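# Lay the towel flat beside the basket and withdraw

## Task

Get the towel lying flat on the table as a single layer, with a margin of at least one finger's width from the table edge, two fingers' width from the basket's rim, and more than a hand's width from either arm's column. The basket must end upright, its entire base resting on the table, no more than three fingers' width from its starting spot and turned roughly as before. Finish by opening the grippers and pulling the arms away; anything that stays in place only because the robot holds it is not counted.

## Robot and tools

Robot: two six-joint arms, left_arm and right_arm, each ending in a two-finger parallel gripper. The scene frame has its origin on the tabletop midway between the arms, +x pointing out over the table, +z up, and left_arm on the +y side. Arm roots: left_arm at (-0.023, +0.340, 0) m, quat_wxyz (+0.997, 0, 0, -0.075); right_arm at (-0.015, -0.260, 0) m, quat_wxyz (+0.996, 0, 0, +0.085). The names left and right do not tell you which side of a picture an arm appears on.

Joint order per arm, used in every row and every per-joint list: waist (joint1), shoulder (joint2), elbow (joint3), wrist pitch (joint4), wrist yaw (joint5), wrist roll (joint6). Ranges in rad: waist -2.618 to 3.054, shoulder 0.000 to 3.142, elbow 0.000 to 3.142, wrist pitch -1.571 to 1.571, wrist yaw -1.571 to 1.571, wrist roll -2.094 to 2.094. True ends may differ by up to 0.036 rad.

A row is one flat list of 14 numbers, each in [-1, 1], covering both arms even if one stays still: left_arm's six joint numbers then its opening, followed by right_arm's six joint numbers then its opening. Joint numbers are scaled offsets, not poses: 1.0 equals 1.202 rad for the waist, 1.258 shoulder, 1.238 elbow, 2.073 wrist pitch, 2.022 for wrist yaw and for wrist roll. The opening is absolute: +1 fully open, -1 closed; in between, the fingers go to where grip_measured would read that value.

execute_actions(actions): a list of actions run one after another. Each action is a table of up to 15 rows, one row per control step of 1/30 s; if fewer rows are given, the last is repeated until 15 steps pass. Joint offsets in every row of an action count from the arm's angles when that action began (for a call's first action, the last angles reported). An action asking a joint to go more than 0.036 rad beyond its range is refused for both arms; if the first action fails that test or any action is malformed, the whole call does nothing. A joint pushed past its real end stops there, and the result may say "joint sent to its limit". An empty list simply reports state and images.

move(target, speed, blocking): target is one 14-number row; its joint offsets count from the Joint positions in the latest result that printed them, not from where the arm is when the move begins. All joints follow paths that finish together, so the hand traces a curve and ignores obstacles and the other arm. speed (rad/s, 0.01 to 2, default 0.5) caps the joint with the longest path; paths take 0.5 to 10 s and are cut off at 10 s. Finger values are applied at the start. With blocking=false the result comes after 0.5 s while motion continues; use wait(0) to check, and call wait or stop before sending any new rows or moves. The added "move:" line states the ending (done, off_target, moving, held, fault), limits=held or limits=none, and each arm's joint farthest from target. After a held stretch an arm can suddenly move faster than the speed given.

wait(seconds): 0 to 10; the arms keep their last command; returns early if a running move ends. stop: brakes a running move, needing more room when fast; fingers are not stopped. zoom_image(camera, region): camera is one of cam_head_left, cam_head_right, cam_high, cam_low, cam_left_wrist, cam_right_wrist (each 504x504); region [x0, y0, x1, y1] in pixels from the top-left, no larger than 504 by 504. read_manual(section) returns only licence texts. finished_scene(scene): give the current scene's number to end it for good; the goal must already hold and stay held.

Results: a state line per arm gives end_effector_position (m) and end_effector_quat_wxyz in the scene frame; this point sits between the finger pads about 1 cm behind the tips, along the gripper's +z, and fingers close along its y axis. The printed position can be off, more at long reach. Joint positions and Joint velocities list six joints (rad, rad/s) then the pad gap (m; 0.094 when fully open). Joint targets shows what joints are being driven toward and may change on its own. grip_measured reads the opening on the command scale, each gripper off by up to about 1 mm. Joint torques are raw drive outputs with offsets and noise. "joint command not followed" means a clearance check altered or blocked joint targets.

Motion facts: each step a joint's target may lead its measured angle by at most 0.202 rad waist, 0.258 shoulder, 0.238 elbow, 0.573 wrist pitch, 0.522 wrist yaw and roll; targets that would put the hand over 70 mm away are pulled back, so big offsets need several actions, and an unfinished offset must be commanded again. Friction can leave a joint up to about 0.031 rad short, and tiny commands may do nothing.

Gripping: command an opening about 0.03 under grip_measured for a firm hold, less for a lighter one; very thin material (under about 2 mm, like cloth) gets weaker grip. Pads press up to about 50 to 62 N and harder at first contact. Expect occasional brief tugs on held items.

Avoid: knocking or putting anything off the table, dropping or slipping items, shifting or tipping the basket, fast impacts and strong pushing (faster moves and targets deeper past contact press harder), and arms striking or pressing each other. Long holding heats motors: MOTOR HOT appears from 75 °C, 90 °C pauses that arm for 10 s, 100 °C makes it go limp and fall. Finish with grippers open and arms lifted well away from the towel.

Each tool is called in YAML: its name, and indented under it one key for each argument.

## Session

execute_actions:
  actions: []

Scene clock: 0.00 s.
left_arm: end_effector_position=(+0.0468, +0.0102, +0.1336) grip_measured=+1.000 end_effector_quat_wxyz=(-0.059, +0.663, +0.745, +0.043) | right_arm: end_effector_position=(+0.4162, -0.5076, +0.3940) grip_measured=+1.000 end_effector_quat_wxyz=(-0.052, -0.564, +0.668, -0.483)
Joint names: [waist, shoulder, elbow, wrist pitch, wrist yaw, wrist roll]
Joint positions: left_arm=[-1.211  1.964  1.801 -1.554  0.     0.093  0.094] | right_arm=[-0.517  2.031  2.586 -1.212  0.524 -2.01   0.094]
Joint velocities: left_arm=[-0.027 -0.012  0.007 -0.022  0.051 -0.007  0.   ] | right_arm=[-0.007 -0.012 -0.012  0.095  0.095 -0.051  0.   ]
Joint torques (N m, as the arm reports them, + toward a larger angle): no reading
Joint targets: left_arm=[-1.211 1.964 1.801 -1.554 0.000 0.093] | right_arm=[-0.517 2.031 2.586 -1.212 0.524 -2.010]

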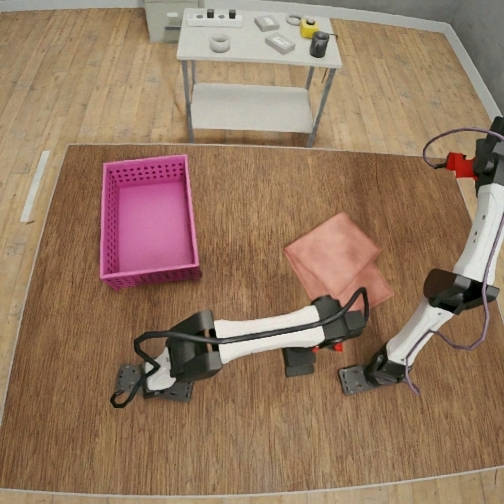

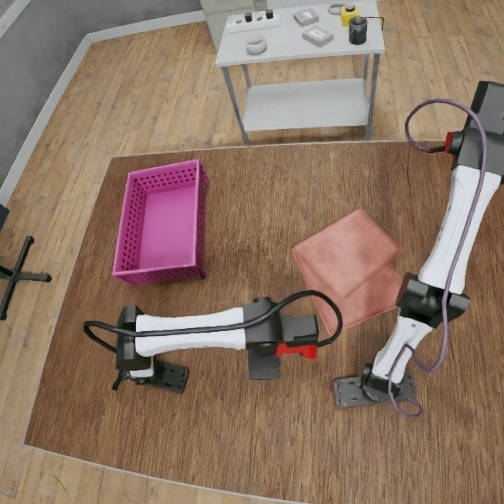

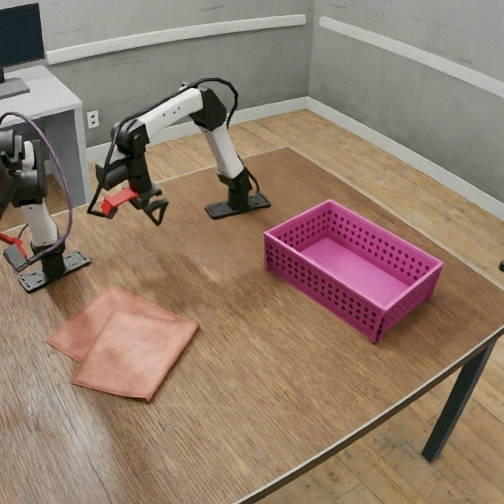

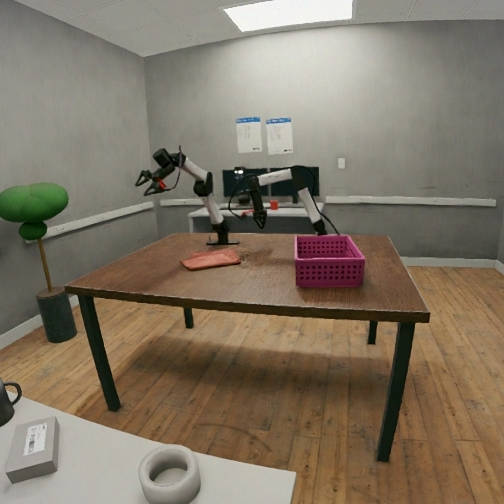

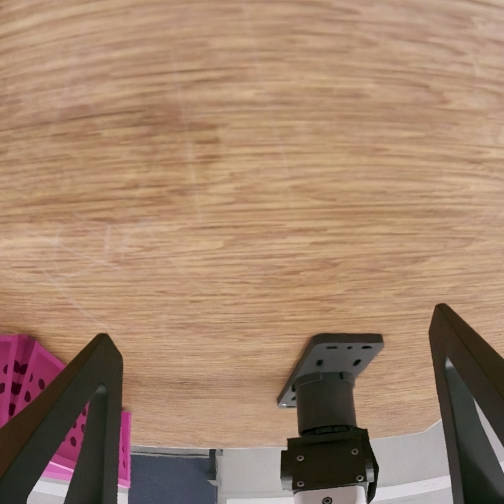

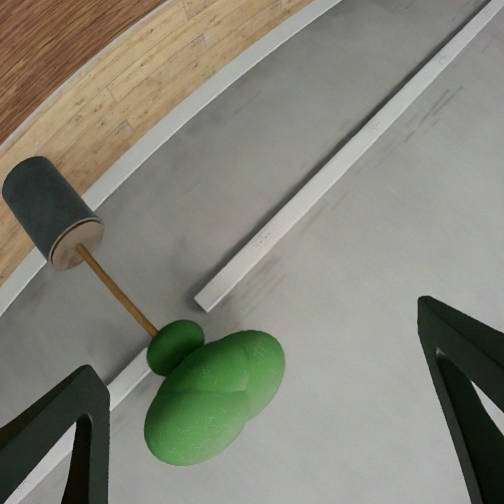

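zoom_image:
  camera: "cam_high"
  region: [20, 260, 220, 420]

zoom_image:
  camera: "cam_head_right"
  region: [270, 190, 430, 350]

Region (20, 260, 220, 420) of cam_high's 504x504 image, scaled by 2.520, with more detail than that image has; it fills the top 403 rows of this view, and the rest is white.

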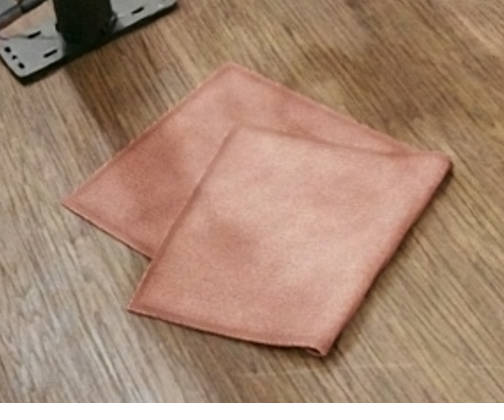

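Region (270, 190, 430, 350) of cam_head_right's 504x504 image, scaled by 3.150, with more detail than that image has.

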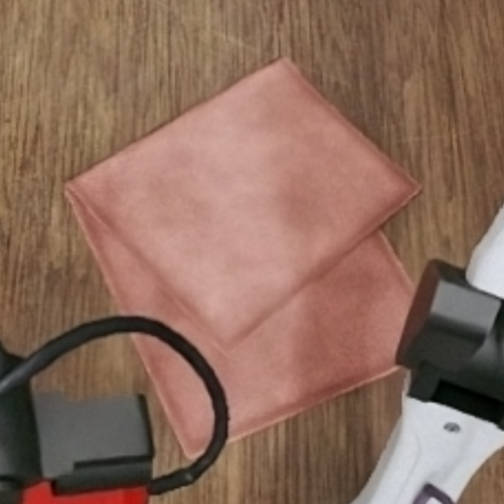

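move:
  target: [0.161,0.477,0.582,0.099,0,-0.051,-0.25,-0.127,-0.28,-0.862,-0.096,-0.264,1.0,-0.25]
  speed: 0.9

Scene clock: 9.67 s.
left_arm: end_effector_position=(+0.1800, -0.1467, +0.0737) grip_measured=-0.248 end_effector_quat_wxyz=(+0.073, +0.552, +0.829, -0.049) | right_arm: end_effector_position=(+0.2554, -0.4039, +0.1498) grip_measured=-0.247 end_effector_quat_wxyz=(+0.006, +0.243, +0.970, -0.000)
Joint names: [waist, shoulder, elbow, wrist pitch, wrist yaw, wrist roll]
Joint positions: left_arm=[-1.025  2.537  2.506 -1.363  0.    -0.     0.035] | right_arm=[-0.66   1.695  1.535 -1.4   -0.002  0.001  0.035]
Joint velocities: left_arm=[-0.012 -0.022 -0.012 -0.037  0.007 -0.022 -0.   ] | right_arm=[-0.007  0.012 -0.002  0.007 -0.022  0.066  0.001]
Joint torques (N m, as the arm reports them, + toward a larger angle): left_arm=[  0.32 -16.62   8.8    0.77   0.14  -0.11] | right_arm=[-0.63 -7.66  5.06  0.31 -0.03  0.09]
Joint targets: left_arm=[-1.017 2.564 2.522 -1.349 0.000 -0.010] | right_arm=[-0.670 1.679 1.518 -1.411 -0.010 0.011]
move: off_target (left_arm); limits=none; left_arm: farthest joint: the shoulder, 0.027 radians from its target (0.600 radians at the start); right_arm: farthest joint: the shoulder, 0.016 radians from its target (0.352 radians at the start)

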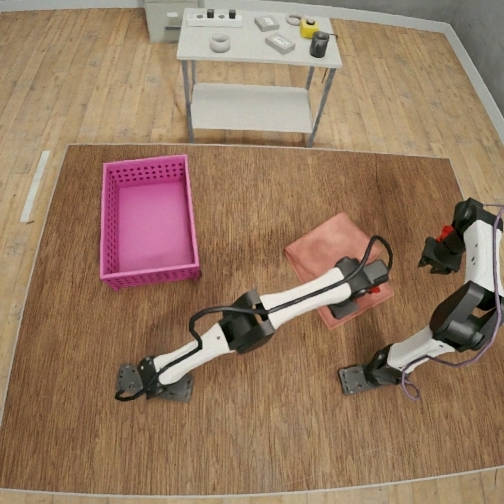

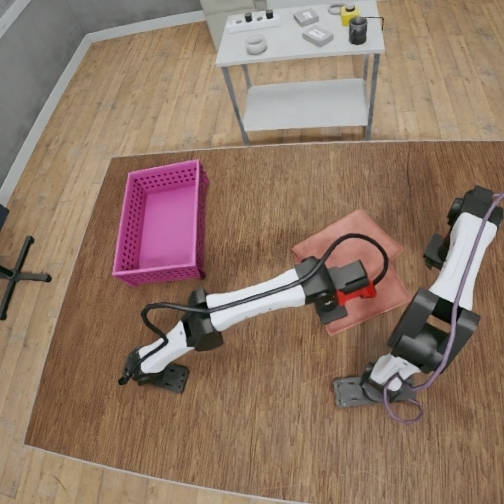

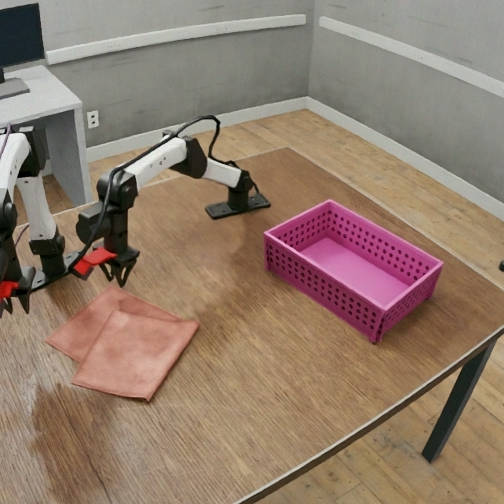

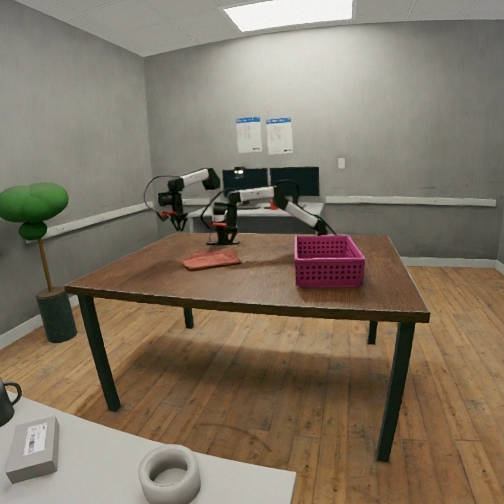

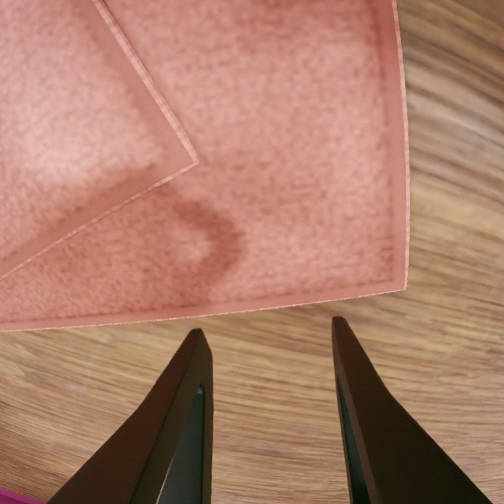

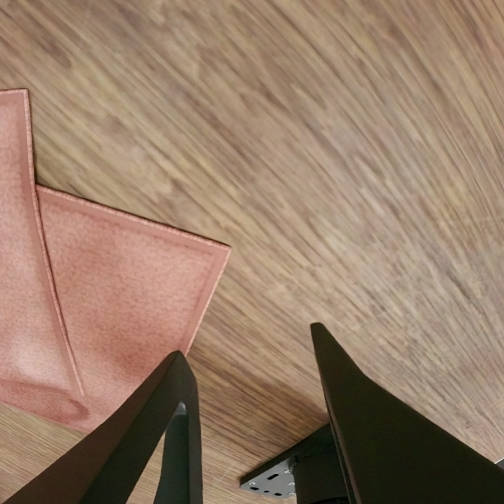

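move:
  target: [-0.047,-0.023,-0.146,0.095,0,0,-0.25,0,0,0,0,0,0,-0.25]
  speed: 0.3

Scene clock: 12.20 s.
left_arm: end_effector_position=(+0.1600, -0.1681, +0.0459) grip_measured=-0.248 end_effector_quat_wxyz=(+0.090, +0.571, +0.813, -0.064) | right_arm: end_effector_position=(+0.2554, -0.4039, +0.1498) grip_measured=-0.247 end_effector_quat_wxyz=(+0.006, +0.244, +0.970, -0.000)
Joint names: [waist, shoulder, elbow, wrist pitch, wrist yaw, wrist roll]
Joint positions: left_arm=[-1.074  2.517  2.349 -1.18   0.    -0.     0.035] | right_arm=[-0.66   1.695  1.535 -1.4   -0.002  0.002  0.035]
Joint velocities: left_arm=[ 0.017 -0.022 -0.002  0.022  0.022 -0.007 -0.001] | right_arm=[-0.017 -0.012  0.002 -0.037 -0.022 -0.081 -0.001]
Joint torques (N m, as the arm reports them, + toward a larger angle): left_arm=[ -0.7  -19.93   5.64   0.86   0.14  -0.04] | right_arm=[ 0.17 -6.53  6.29  0.4   0.05 -0.01]
Joint targets: left_arm=[-1.081 2.508 2.325 -1.166 0.000 -0.000] | right_arm=[-0.660 1.695 1.535 -1.400 -0.002 0.001]
move: off_target (left_arm); limits=none; left_arm: farthest joint: the elbow, 0.023 radians from its target (0.180 radians at the start); right_arm: farthest joint: the wrist roll, 0.001 radians from its target (0.001 radians at the start)

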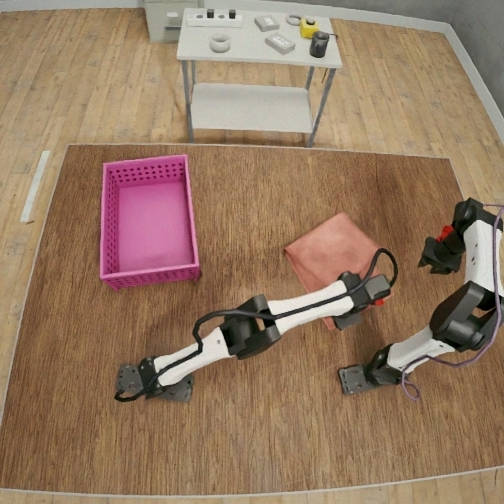

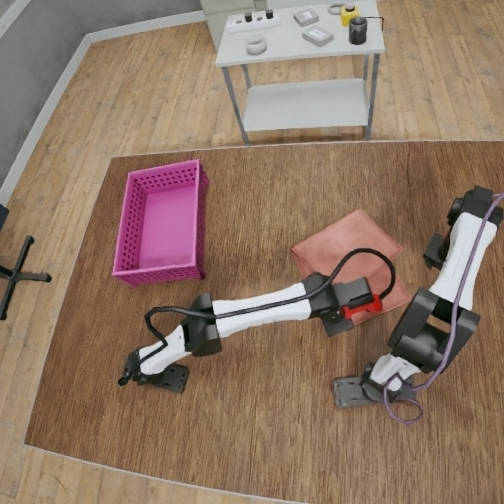

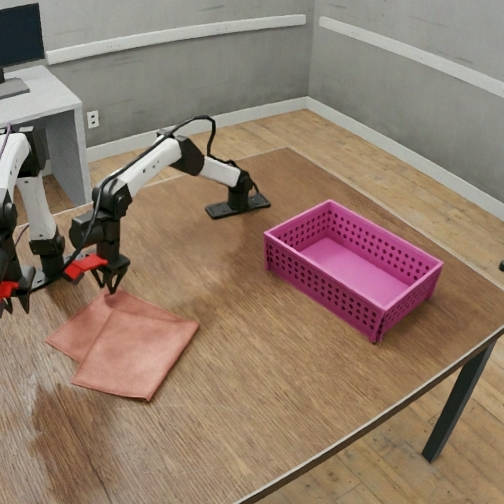

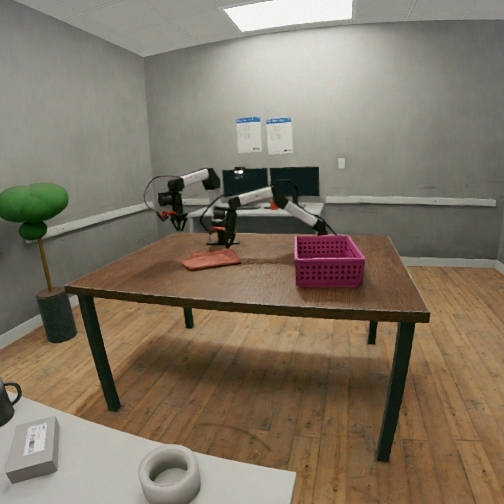

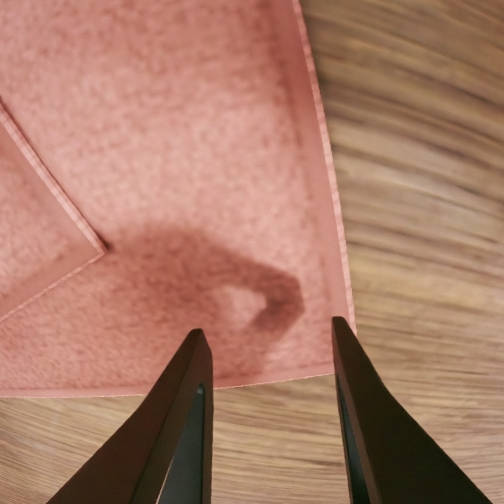

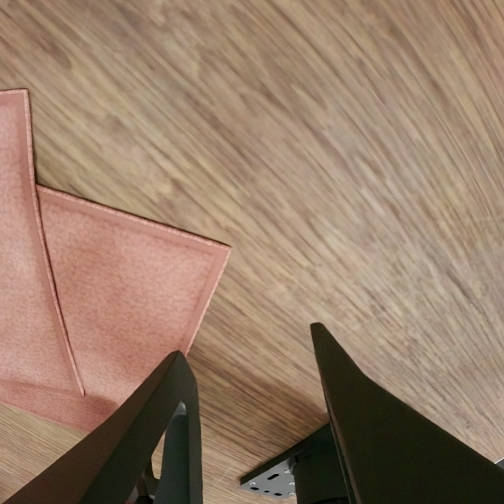

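execute_actions:
  actions: []

Scene clock: 13.37 s.
left_arm: end_effector_position=(+0.1600, -0.1682, +0.0459) grip_measured=-0.248 end_effector_quat_wxyz=(+0.091, +0.571, +0.813, -0.064) | right_arm: end_effector_position=(+0.2554, -0.4039, +0.1498) grip_measured=-0.247 end_effector_quat_wxyz=(+0.006, +0.244, +0.970, -0.000)
Joint names: [waist, shoulder, elbow, wrist pitch, wrist yaw, wrist roll]
Joint positions: left_arm=[-1.074  2.517  2.349 -1.18   0.    -0.     0.035] | right_arm=[-0.66   1.695  1.535 -1.4   -0.002  0.002  0.035]
Joint velocities: left_arm=[ 0.002 -0.017  0.002  0.022 -0.007 -0.007 -0.001] | right_arm=[-0.012  0.002 -0.007  0.051 -0.037 -0.037  0.   ]
Joint torques (N m, as the arm reports them, + toward a larger angle): left_arm=[ -0.72 -19.91   5.7    0.87   0.12  -0.02] | right_arm=[ 0.16 -6.56  6.3   0.41  0.04 -0.01]
Joint targets: left_arm=[-1.081 2.508 2.325 -1.166 0.000 -0.000] | right_arm=[-0.660 1.695 1.535 -1.400 -0.002 0.001]

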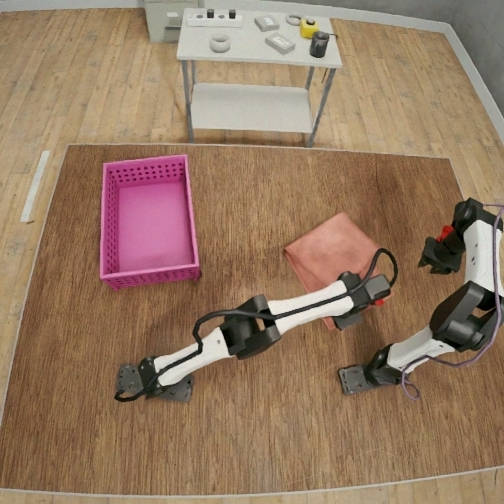

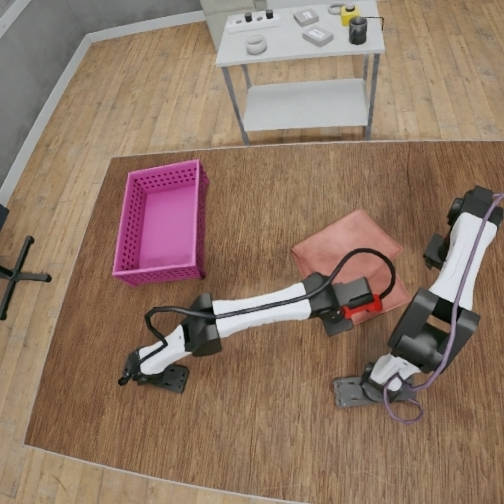

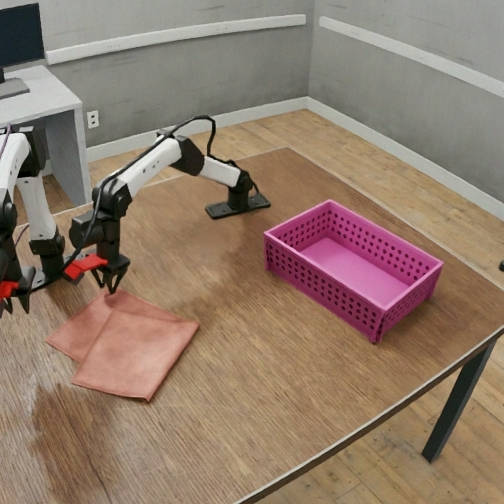

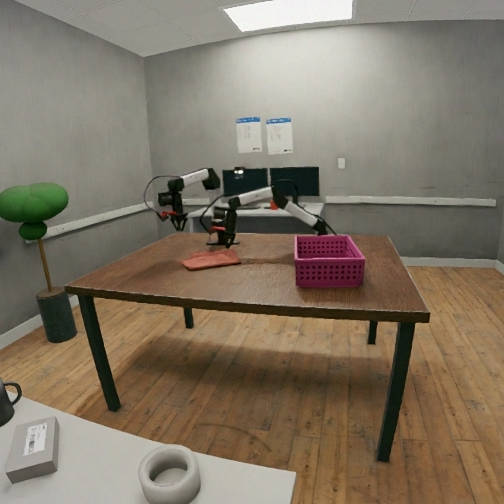

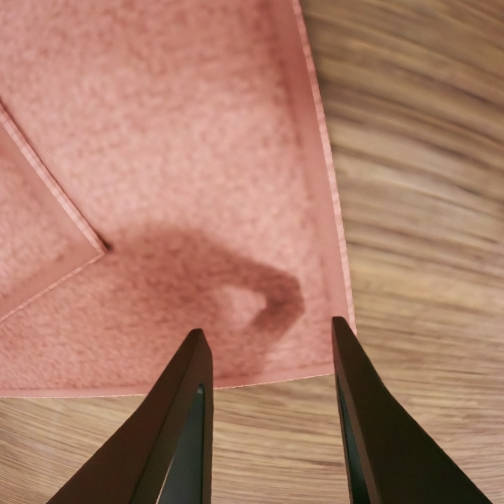

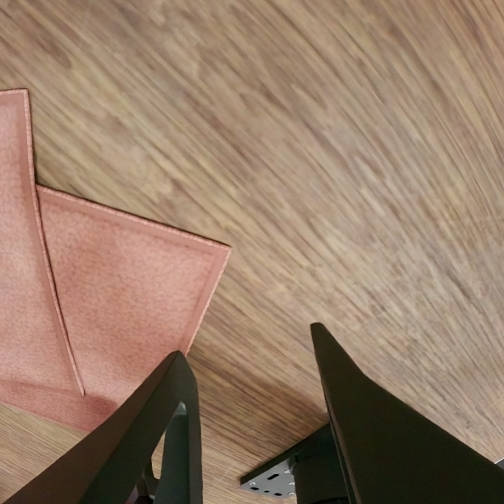

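execute_actions:
  actions:
    - [[0.02,0,0,0,0,0,-0.25,0,0,0,0,0,0,-0.25],[0.03,0,0,0,0,0,-0.25,0,0,0,0,0,0,-0.25],[0.04,0,0,0,0,0,-0.25,0,0,0,0,0,0,-0.25]]
    - [[0,0.01,0,0,0,0,-0.25,0,0,0,0,0,0,-0.25],[0,0.02,0,0,0,0,-0.25,0,0,0,0,0,0,-0.25]]

Scene clock: 14.97 s.
left_arm: end_effector_position=(+0.1850, -0.1585, +0.0459) grip_measured=-0.248 end_effector_quat_wxyz=(+0.092, +0.551, +0.827, -0.061) | right_arm: end_effector_position=(+0.2554, -0.4039, +0.1498) grip_measured=-0.247 end_effector_quat_wxyz=(+0.006, +0.244, +0.970, -0.000)
Joint names: [waist, shoulder, elbow, wrist pitch, wrist yaw, wrist roll]
Joint positions: left_arm=[-1.025  2.517  2.349 -1.18   0.    -0.     0.035] | right_arm=[-0.66   1.695  1.535 -1.4   -0.002  0.002  0.035]
Joint velocities: left_arm=[-0.012 -0.002  0.017  0.037 -0.051  0.007  0.001] | right_arm=[ 0.007 -0.002  0.002 -0.022  0.066  0.051 -0.001]
Joint torques (N m, as the arm reports them, + toward a larger angle): left_arm=[ -0.03 -16.93   7.7    0.75   0.12  -0.01] | right_arm=[ 0.18 -6.52  6.28  0.4   0.04 -0.01]
Joint targets: left_arm=[-1.025 2.543 2.349 -1.180 0.000 -0.000] | right_arm=[-0.660 1.695 1.535 -1.400 -0.002 0.002]

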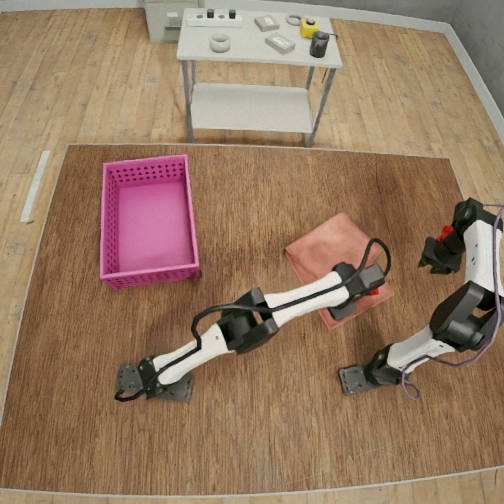

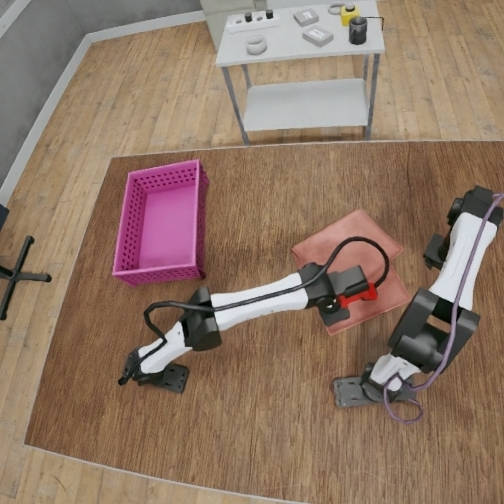

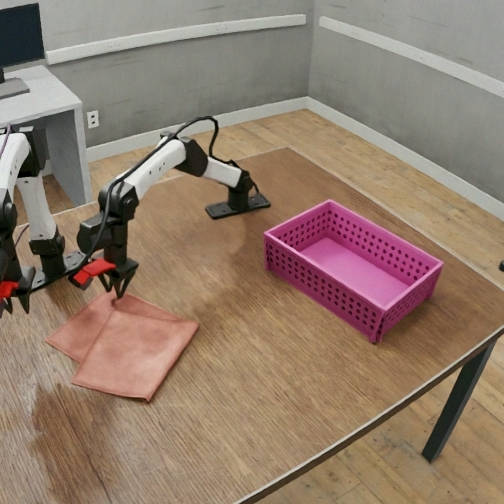

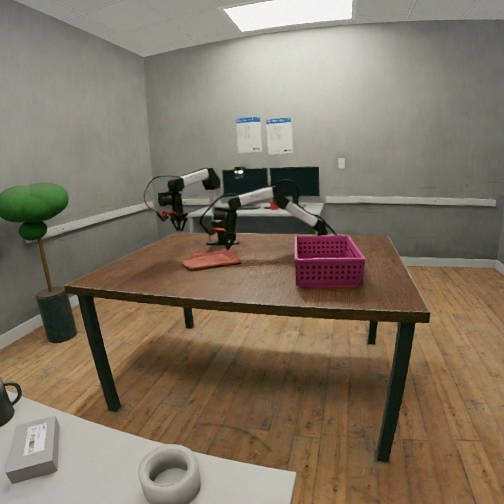

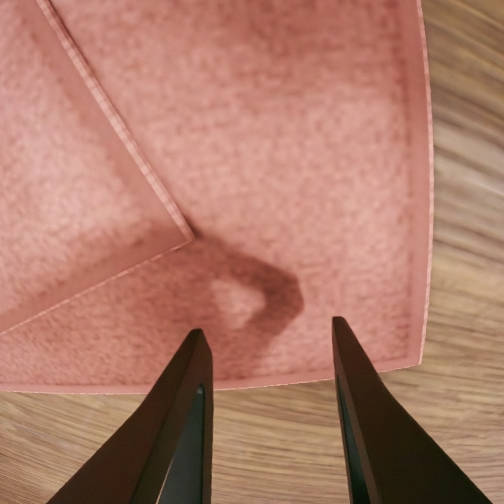

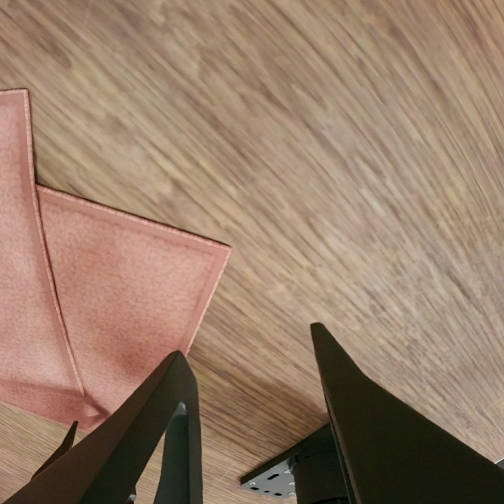

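execute_actions:
  actions:
    - [[-0.01,0.02,0,0,0,0,-0.25,0,0,0,0,0,0,-0.25],[-0.018,0.03,0,0,0,0,-0.25,0,0,0,0,0,0,-0.25],[-0.018,0.04,0,0,0,0,-0.25,0,0,0,0,0,0,-0.25]]

Scene clock: 15.80 s.
left_arm: end_effector_position=(+0.1768, -0.1598, +0.0324) grip_measured=-0.248 end_effector_quat_wxyz=(+0.081, +0.558, +0.824, -0.055) | right_arm: end_effector_position=(+0.2554, -0.4039, +0.1498) grip_measured=-0.247 end_effector_quat_wxyz=(+0.006, +0.244, +0.970, -0.000)
Joint names: [waist, shoulder, elbow, wrist pitch, wrist yaw, wrist roll]
Joint positions: left_arm=[-1.04   2.543  2.349 -1.18   0.    -0.     0.035] | right_arm=[-0.66   1.695  1.535 -1.4   -0.002  0.002  0.035]
Joint velocities: left_arm=[ 0.007  0.007  0.017 -0.022 -0.022 -0.051 -0.002] | right_arm=[ 0.002 -0.002 -0.012 -0.007 -0.037 -0.007  0.001]
Joint torques (N m, as the arm reports them, + toward a larger angle): left_arm=[ -0.68 -16.87   7.66   0.74   0.11  -0.06] | right_arm=[ 0.16 -6.51  6.27  0.4   0.05  0.  ]
Joint targets: left_arm=[-1.046 2.568 2.349 -1.180 0.000 -0.000] | right_arm=[-0.660 1.695 1.535 -1.400 -0.002 0.002]

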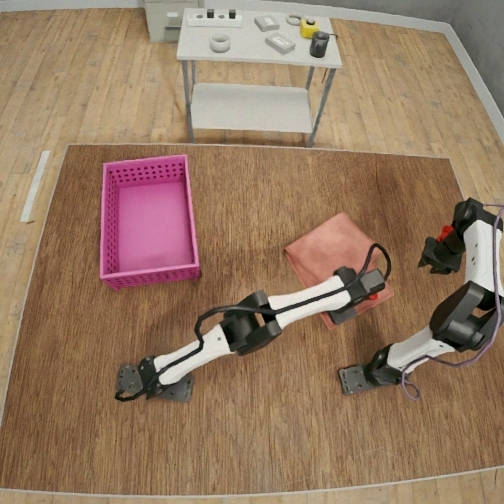

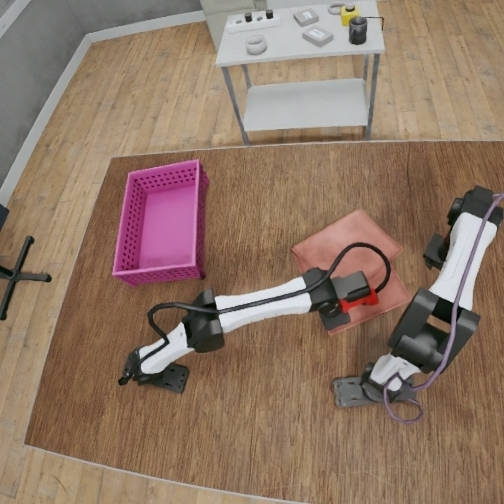

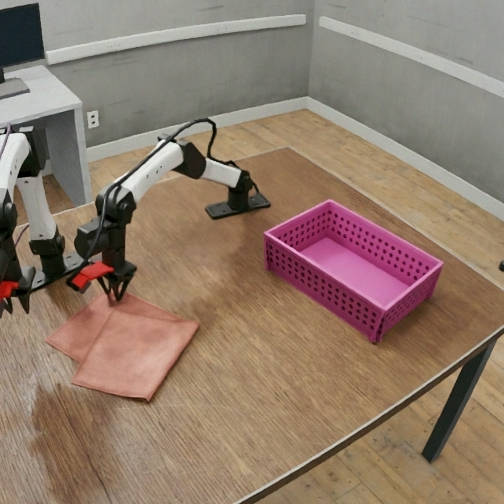

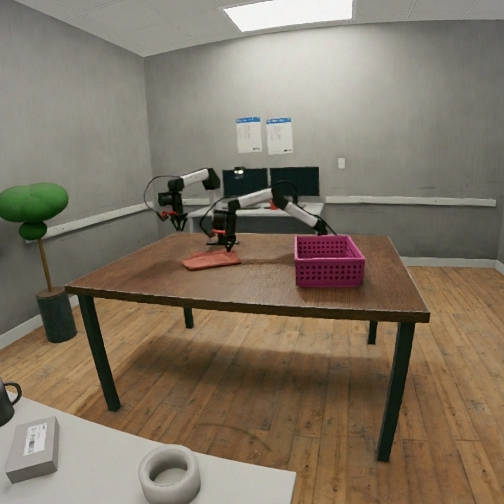

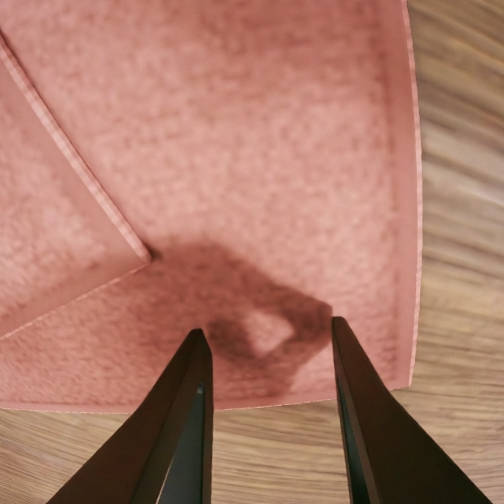

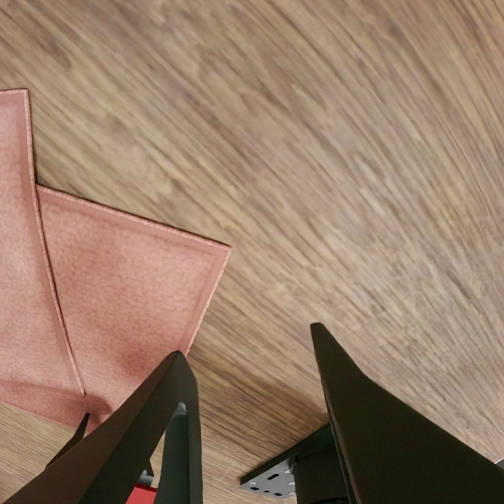

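execute_actions:
  actions:
    - [[0,0.025,0,0,0,0,-0.25,0,0,0,0,0,0,-0.25],[0,0.03,0,0,0,0,-0.25,0,0,0,0,0,0,-0.25],[0,0.035,0,0,0,0,-0.25,0,0,0,0,0,0,-0.25],[0,0.04,0,0,0,0,-0.25,0,0,0,0,0,0,-0.25]]
    - [[0,0.04,0,0,0,0,-0.25,0,0,0,0,0,0,-0.25]]

Scene clock: 17.30 s.
left_arm: end_effector_position=(+0.1767, -0.1595, +0.0286) grip_measured=-0.248 end_effector_quat_wxyz=(+0.078, +0.558, +0.824, -0.053) | right_arm: end_effector_position=(+0.2554, -0.4039, +0.1498) grip_measured=-0.247 end_effector_quat_wxyz=(+0.006, +0.244, +0.970, -0.000)
Joint names: [waist, shoulder, elbow, wrist pitch, wrist yaw, wrist roll]
Joint positions: left_arm=[-1.04   2.551  2.349 -1.178  0.    -0.     0.035] | right_arm=[-0.66   1.695  1.535 -1.4   -0.002  0.002  0.035]
Joint velocities: left_arm=[ 0.007 -0.002 -0.002 -0.051 -0.037  0.022 -0.001] | right_arm=[-0.002 -0.007 -0.012 -0.081 -0.007  0.066 -0.001]
Joint torques (N m, as the arm reports them, + toward a larger angle): left_arm=[ -0.26 -14.82   7.7    0.66   0.13  -0.02] | right_arm=[ 0.18 -6.53  6.31  0.4   0.05  0.  ]
Joint targets: left_arm=[-1.040 2.601 2.349 -1.178 0.000 -0.000] | right_arm=[-0.660 1.695 1.535 -1.400 -0.002 0.002]

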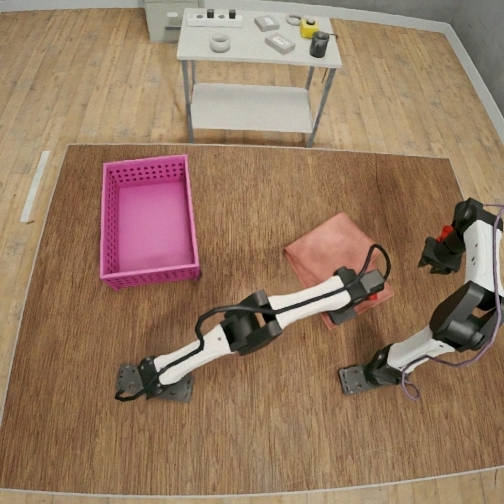

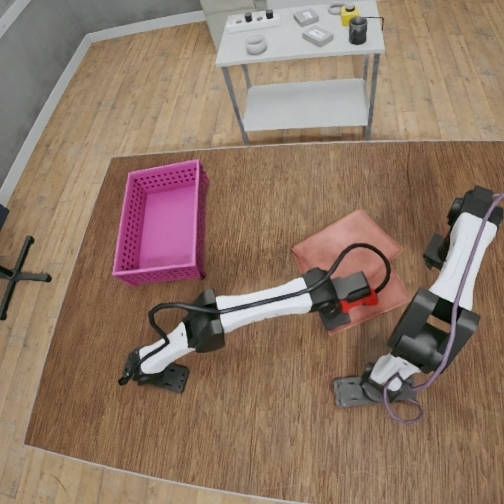

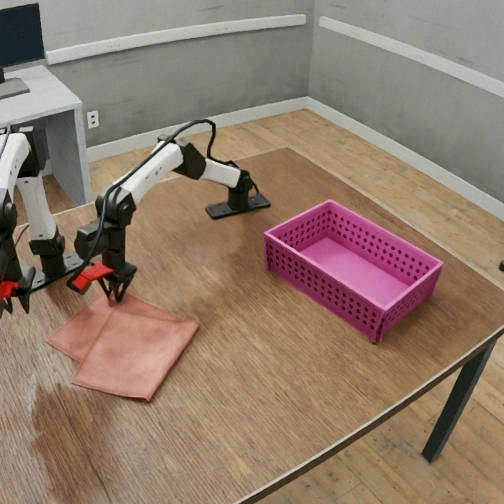

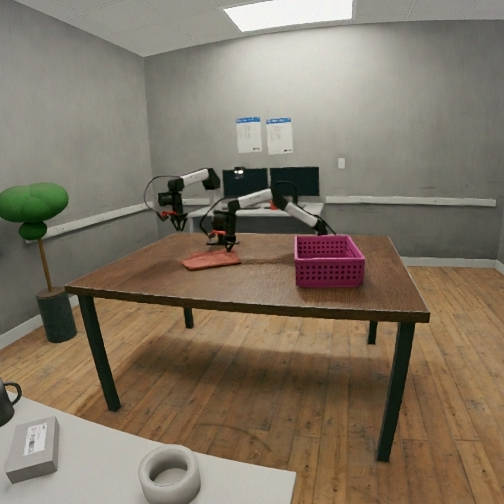

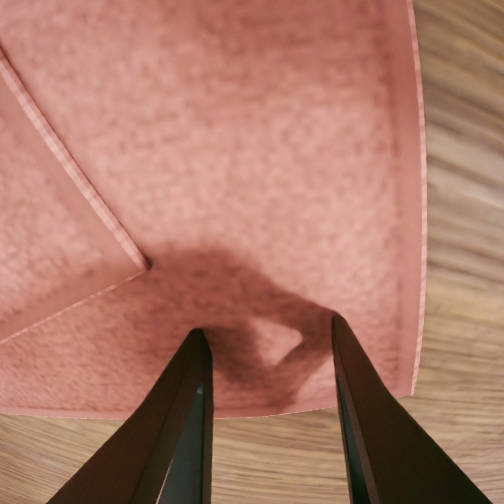

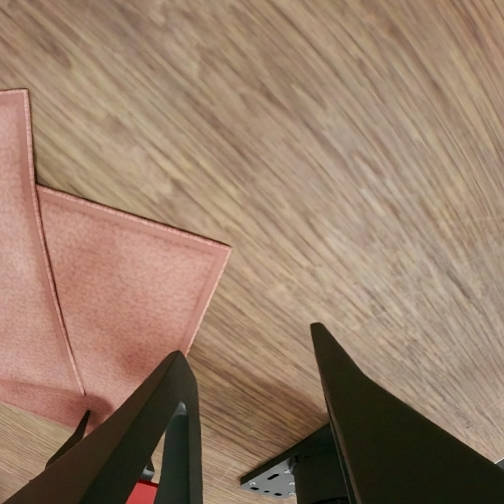

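execute_actions:
  actions:
    - [[0,0.05,0,0,0,0,-0.28,0,0,0,0,0,0,-0.25],[0,0.05,0,0,0,0,-0.31,0,0,0,0,0,0,-0.25],[0,0.05,0,0,0,0,-0.34,0,0,0,0,0,0,-0.25],[0,0.05,0,0,0,0,-0.37,0,0,0,0,0,0,-0.25],[0,0.05,0,0,0,0,-0.40,0,0,0,0,0,0,-0.25],[0,0.05,0,0,0,0,-0.43,0,0,0,0,0,0,-0.25],[0,0.05,0,0,0,0,-0.46,0,0,0,0,0,0,-0.25],[0,0.05,0,0,0,0,-0.49,0,0,0,0,0,0,-0.25],[0,0.05,0,0,0,0,-0.52,0,0,0,0,0,0,-0.25],[0,0.05,0,0,0,0,-0.55,0,0,0,0,0,0,-0.25],[0,0.05,0,0,0,0,-0.58,0,0,0,0,0,0,-0.25],[0,0.05,0,0,0,0,-0.61,0,0,0,0,0,0,-0.25],[0,0.05,0,0,0,0,-0.64,0,0,0,0,0,0,-0.25],[0,0.05,0,0,0,0,-0.67,0,0,0,0,0,0,-0.25],[0,0.05,0,0,0,0,-0.70,0,0,0,0,0,0,-0.25]]
    - [[0,0.05,0,0,0,0,-0.73,0,0,0,0,0,0,-0.25],[0,0.05,0,0,0,0,-0.76,0,0,0,0,0,0,-0.25],[0,0.05,0,0,0,0,-0.79,0,0,0,0,0,0,-0.25],[0,0.05,0,0,0,0,-0.82,0,0,0,0,0,0,-0.25],[0,0.05,0,0,0,0,-0.85,0,0,0,0,0,0,-0.25],[0,0.05,0,0,0,0,-0.88,0,0,0,0,0,0,-0.25],[0,0.05,0,0,0,0,-0.91,0,0,0,0,0,0,-0.25],[0,0.05,0,0,0,0,-0.94,0,0,0,0,0,0,-0.25],[0,0.05,0,0,0,0,-0.97,0,0,0,0,0,0,-0.25],[0,0.05,0,0,0,0,-1,0,0,0,0,0,0,-0.25]]

Scene clock: 19.37 s.
left_arm: end_effector_position=(+0.1763, -0.1602, +0.0286) grip_measured=-0.969 end_effector_quat_wxyz=(+0.078, +0.558, +0.824, -0.055) | right_arm: end_effector_position=(+0.2554, -0.4039, +0.1498) grip_measured=-0.247 end_effector_quat_wxyz=(+0.006, +0.244, +0.970, -0.000)
Joint names: [waist, shoulder, elbow, wrist pitch, wrist yaw, wrist roll]
Joint positions: left_arm=[-1.04   2.551  2.349 -1.177  0.004 -0.     0.001] | right_arm=[-0.66   1.695  1.535 -1.4   -0.002  0.002  0.035]
Joint velocities: left_arm=[-0.012 -0.002 -0.002 -0.022 -0.007  0.081  0.   ] | right_arm=[-0.007 -0.002  0.002 -0.007  0.022 -0.007 -0.001]
Joint torques (N m, as the arm reports them, + toward a larger angle): left_arm=[ -0.1  -13.83   7.55   0.69   0.07  -0.02] | right_arm=[ 0.16 -6.51  6.3   0.4   0.04 -0.01]
Joint targets: left_arm=[-1.040 2.614 2.349 -1.177 0.000 -0.000] | right_arm=[-0.660 1.695 1.535 -1.400 -0.002 0.002]

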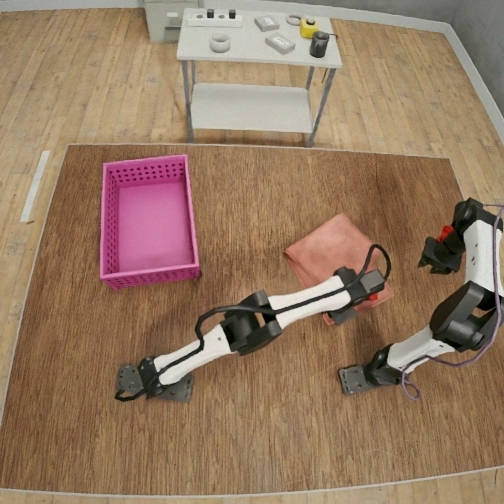

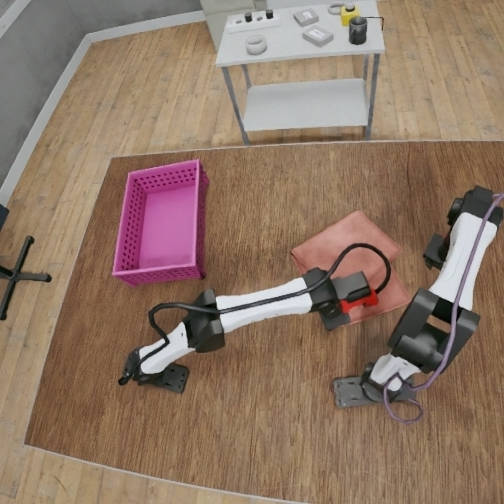

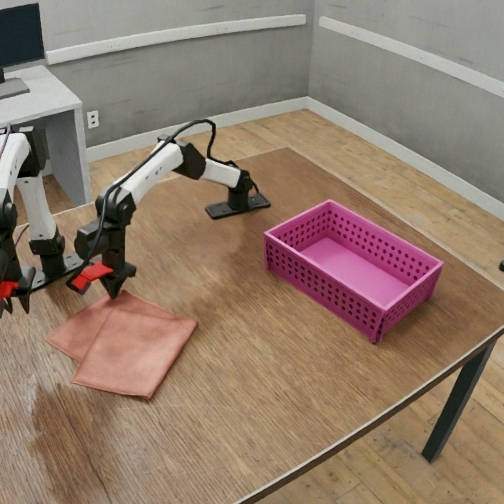

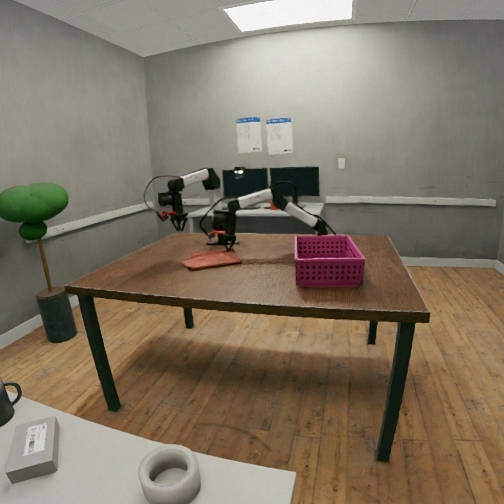

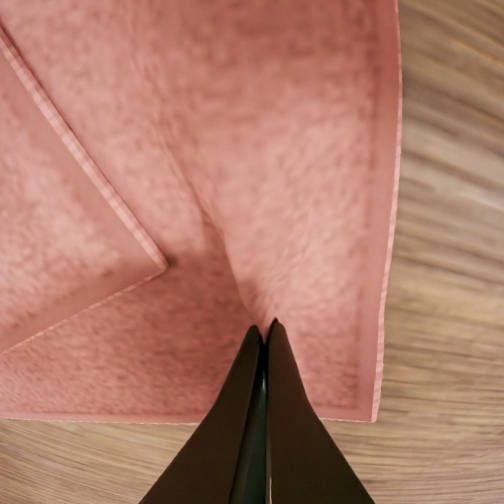

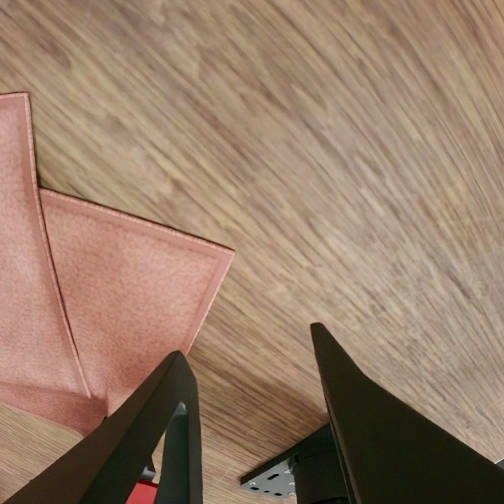

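execute_actions:
  actions:
    - [[0,0.03,0,0,0,0,-1,0,0,0,0,0,0,-0.25],[0,0.02,0,0,0,0,-1,0,0,0,0,0,0,-0.25],[0,0.01,0,0,0,0,-1,0,0,0,0,0,0,-0.25],[0,0.0,0,0,0,0,-1,0,0,0,0,0,0,-0.25],[0,-0.005,0,0,0,0,-1,0,0,0,0,0,0,-0.25],[0,-0.01,0,0,0,0,-1,0,0,0,0,0,0,-0.25],[0,-0.015,0,0,0,0,-1,0,0,0,0,0,0,-0.25],[0,-0.02,0,0,0,0,-1,0,0,0,0,0,0,-0.25],[0,-0.025,0,0,0,0,-1,0,0,0,0,0,0,-0.25],[0,-0.03,0,0,0,0,-1,0,0,0,0,0,0,-0.25],[0,-0.035,0,0,0,0,-1,0,0,0,0,0,0,-0.25],[0,-0.04,0,0,0,0,-1,0,0,0,0,0,0,-0.25]]
    - [[0,0,0,0,0,0,-1,0,0,0,0,0,0,-0.25]]

Scene clock: 21.13 s.
left_arm: end_effector_position=(+0.1775, -0.1632, +0.0515) grip_measured=-0.969 end_effector_quat_wxyz=(+0.096, +0.557, +0.822, -0.068) | right_arm: end_effector_position=(+0.2554, -0.4039, +0.1498) grip_measured=-0.247 end_effector_quat_wxyz=(+0.006, +0.244, +0.970, -0.000)
Joint names: [waist, shoulder, elbow, wrist pitch, wrist yaw, wrist roll]
Joint positions: left_arm=[-1.04   2.507  2.349 -1.177  0.004 -0.     0.001] | right_arm=[-0.66   1.695  1.535 -1.4   -0.002  0.002  0.035]
Joint velocities: left_arm=[-0.012 -0.017  0.002 -0.037  0.051  0.022 -0.001] | right_arm=[ 0.012  0.007 -0.012 -0.007  0.081  0.007 -0.001]
Joint torques (N m, as the arm reports them, + toward a larger angle): left_arm=[ -0.19 -18.54   7.77   0.75   0.14  -0.03] | right_arm=[ 0.18 -6.52  6.32  0.4   0.04  0.  ]
Joint targets: left_arm=[-1.040 2.512 2.349 -1.177 0.004 -0.000] | right_arm=[-0.660 1.695 1.535 -1.400 -0.002 0.002]

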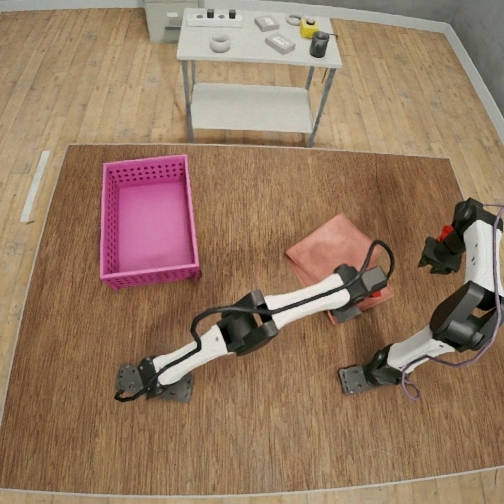

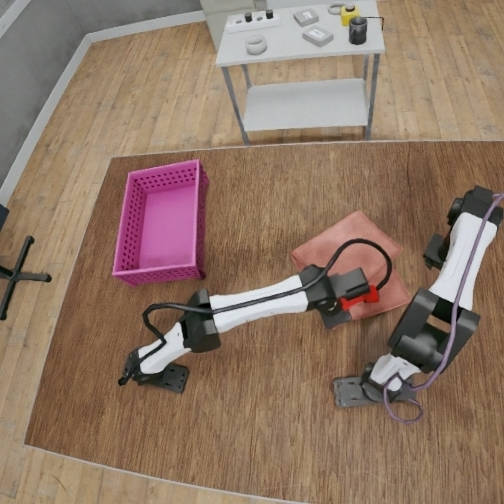

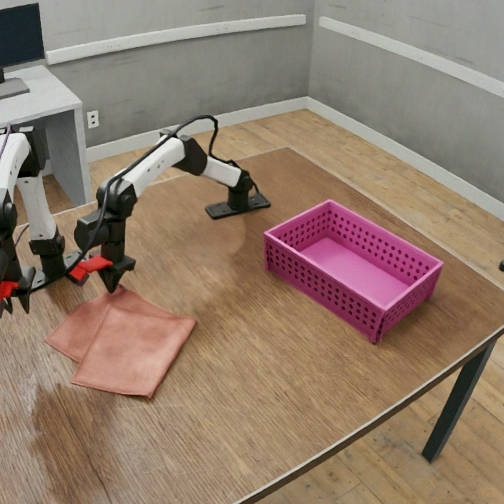

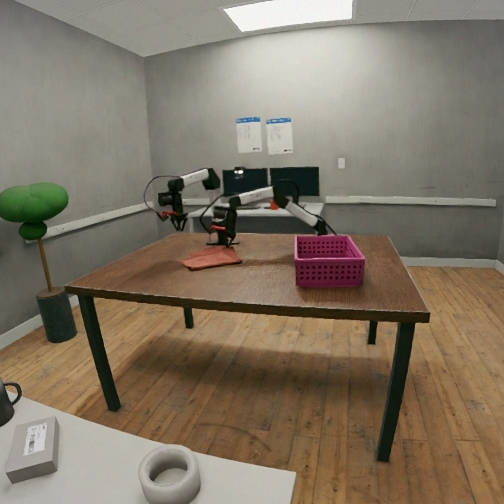

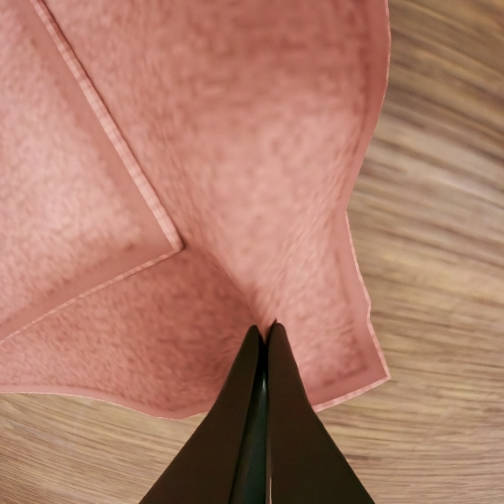

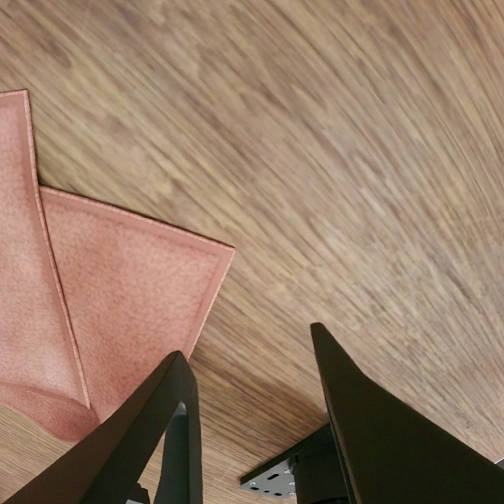

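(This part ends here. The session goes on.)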